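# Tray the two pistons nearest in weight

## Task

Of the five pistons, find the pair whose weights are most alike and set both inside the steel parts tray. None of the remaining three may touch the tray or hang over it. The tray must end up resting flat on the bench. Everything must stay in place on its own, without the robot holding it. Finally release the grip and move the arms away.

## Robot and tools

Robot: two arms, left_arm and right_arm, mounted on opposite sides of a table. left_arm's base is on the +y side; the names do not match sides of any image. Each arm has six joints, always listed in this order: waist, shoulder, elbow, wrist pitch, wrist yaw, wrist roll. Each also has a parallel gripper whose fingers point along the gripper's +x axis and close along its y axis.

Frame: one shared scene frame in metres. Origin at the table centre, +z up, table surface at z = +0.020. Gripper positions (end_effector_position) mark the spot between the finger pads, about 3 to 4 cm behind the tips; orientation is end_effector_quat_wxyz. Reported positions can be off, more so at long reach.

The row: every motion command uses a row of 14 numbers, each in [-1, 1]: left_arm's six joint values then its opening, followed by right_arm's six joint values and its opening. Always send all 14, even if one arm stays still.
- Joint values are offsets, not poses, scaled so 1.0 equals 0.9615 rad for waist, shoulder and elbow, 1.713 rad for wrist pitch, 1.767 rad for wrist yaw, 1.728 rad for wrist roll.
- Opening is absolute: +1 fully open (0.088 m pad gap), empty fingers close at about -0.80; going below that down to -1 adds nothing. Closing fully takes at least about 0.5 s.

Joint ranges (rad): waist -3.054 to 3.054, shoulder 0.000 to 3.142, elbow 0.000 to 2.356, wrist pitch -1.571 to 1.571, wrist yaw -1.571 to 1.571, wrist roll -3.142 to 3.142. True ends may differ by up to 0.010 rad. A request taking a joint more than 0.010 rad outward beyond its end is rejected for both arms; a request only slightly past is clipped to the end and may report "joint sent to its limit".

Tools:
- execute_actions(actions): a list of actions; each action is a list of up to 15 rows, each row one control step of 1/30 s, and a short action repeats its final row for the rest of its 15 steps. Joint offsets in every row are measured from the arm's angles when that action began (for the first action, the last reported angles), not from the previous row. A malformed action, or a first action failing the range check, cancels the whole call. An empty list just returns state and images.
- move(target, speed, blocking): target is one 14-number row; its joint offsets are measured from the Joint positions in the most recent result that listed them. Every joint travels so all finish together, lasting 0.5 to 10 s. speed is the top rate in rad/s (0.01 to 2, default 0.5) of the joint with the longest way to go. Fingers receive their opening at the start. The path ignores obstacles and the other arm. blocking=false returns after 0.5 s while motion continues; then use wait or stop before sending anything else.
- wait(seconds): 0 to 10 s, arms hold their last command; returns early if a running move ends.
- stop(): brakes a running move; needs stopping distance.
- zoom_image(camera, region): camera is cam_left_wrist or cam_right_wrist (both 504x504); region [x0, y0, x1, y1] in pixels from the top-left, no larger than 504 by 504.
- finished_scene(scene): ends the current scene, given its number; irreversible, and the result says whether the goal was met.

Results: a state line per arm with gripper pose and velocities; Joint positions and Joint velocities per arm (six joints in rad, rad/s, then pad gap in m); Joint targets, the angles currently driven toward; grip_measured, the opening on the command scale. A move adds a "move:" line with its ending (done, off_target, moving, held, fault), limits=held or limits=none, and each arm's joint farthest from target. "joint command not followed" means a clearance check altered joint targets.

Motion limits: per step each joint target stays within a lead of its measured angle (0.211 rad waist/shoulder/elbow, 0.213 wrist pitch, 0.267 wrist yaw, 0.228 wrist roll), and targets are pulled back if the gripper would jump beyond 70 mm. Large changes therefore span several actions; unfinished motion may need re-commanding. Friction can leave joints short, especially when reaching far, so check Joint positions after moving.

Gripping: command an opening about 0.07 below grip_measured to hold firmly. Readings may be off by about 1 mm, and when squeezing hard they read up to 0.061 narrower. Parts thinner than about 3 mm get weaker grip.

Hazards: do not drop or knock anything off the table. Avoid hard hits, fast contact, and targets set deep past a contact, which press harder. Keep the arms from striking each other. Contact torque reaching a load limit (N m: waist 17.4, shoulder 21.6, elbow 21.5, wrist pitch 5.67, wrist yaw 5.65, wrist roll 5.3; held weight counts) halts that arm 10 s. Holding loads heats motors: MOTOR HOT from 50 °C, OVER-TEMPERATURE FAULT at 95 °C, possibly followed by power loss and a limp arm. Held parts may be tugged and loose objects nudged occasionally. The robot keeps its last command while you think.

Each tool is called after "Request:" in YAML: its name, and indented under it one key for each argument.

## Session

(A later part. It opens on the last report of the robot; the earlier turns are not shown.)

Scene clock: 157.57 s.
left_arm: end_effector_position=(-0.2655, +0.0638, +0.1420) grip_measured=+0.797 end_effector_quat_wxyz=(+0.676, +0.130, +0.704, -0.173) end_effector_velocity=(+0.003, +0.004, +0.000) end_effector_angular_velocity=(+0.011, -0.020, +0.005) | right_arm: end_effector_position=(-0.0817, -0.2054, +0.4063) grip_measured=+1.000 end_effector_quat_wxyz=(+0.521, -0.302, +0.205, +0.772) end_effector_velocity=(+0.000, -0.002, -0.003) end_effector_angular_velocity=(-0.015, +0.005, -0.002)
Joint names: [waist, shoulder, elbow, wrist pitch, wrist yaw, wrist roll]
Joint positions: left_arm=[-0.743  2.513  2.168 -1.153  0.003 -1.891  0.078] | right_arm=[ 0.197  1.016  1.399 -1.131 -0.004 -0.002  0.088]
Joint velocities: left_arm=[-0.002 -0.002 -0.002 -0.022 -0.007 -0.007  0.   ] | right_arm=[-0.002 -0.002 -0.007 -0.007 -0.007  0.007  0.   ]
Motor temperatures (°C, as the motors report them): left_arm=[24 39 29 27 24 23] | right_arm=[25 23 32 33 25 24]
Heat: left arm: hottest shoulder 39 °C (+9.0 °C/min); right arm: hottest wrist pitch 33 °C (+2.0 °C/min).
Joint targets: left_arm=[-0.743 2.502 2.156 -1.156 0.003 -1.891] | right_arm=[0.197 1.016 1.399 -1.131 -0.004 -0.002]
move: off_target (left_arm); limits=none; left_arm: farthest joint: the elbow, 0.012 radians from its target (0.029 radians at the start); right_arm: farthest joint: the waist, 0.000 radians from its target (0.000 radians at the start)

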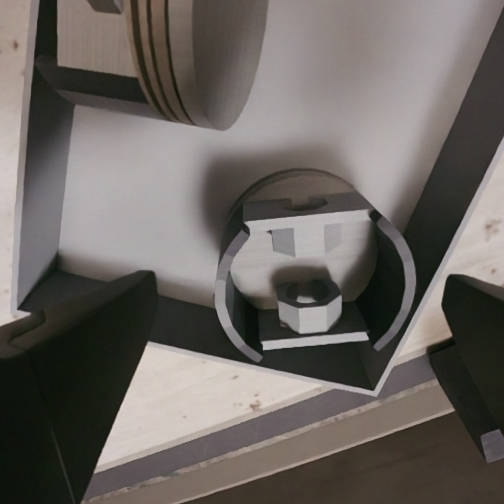

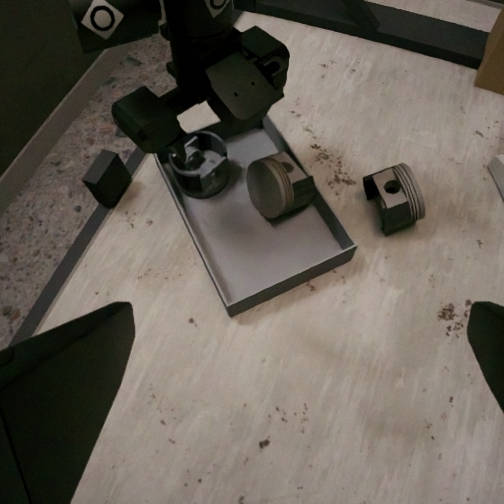

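Request:
move:
  target: [0.3,-0.9,-0.9,0.1,0,0.5,1, 0,0,0,0,0,0,1]
  speed: 0.8

Scene clock: 159.90 s.
left_arm: end_effector_position=(-0.0796, +0.1192, +0.2571) grip_measured=+0.989 end_effector_quat_wxyz=(+0.617, +0.252, +0.612, -0.426) end_effector_velocity=(+0.001, +0.002, -0.000) end_effector_angular_velocity=(+0.003, -0.011, -0.008) | right_arm: end_effector_position=(-0.0817, -0.2054, +0.4063) grip_measured=+1.000 end_effector_quat_wxyz=(+0.521, -0.302, +0.205, +0.772) end_effector_velocity=(-0.001, +0.000, +0.001) end_effector_angular_velocity=(+0.007, +0.002, +0.008)
Joint names: [waist, shoulder, elbow, wrist pitch, wrist yaw, wrist roll]
Joint positions: left_arm=[-0.458  1.656  1.316 -0.985  0.003 -1.03   0.087] | right_arm=[ 0.197  1.016  1.399 -1.131 -0.004 -0.002  0.088]
Joint velocities: left_arm=[-0.002 -0.002 -0.002 -0.007 -0.007  0.007 -0.   ] | right_arm=[-0.002 -0.002 -0.002  0.007 -0.007 -0.007  0.   ]
Motor temperatures (°C, as the motors report them): left_arm=[24 39 29 27 24 23] | right_arm=[25 23 32 33 25 24]
Heat: left arm: hottest shoulder 39 °C (+8.1 °C/min); right arm: hottest wrist pitch 33 °C (+2.0 °C/min).
Joint targets: left_arm=[-0.455 1.648 1.303 -0.982 0.003 -1.026] | right_arm=[0.197 1.016 1.399 -1.131 -0.004 -0.002]
move: off_target (left_arm); limits=none; left_arm: farthest joint: the elbow, 0.013 radians from its target (0.865 radians at the start); right_arm: farthest joint: the waist, 0.000 radians from its target (0.000 radians at the start)

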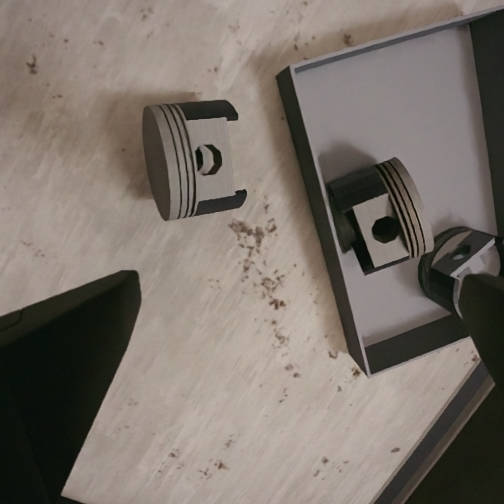

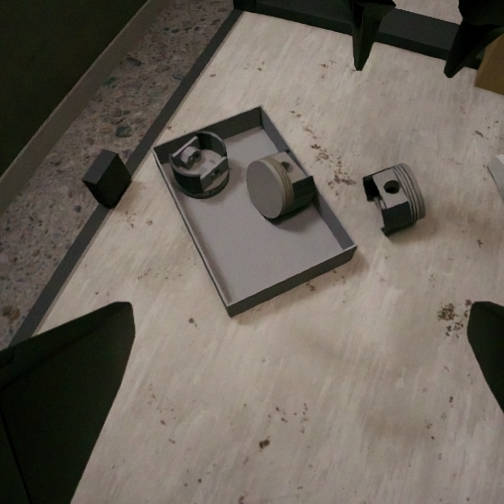

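Request:
finished_scene:
  scene: 1

The scene is finished: the task was done.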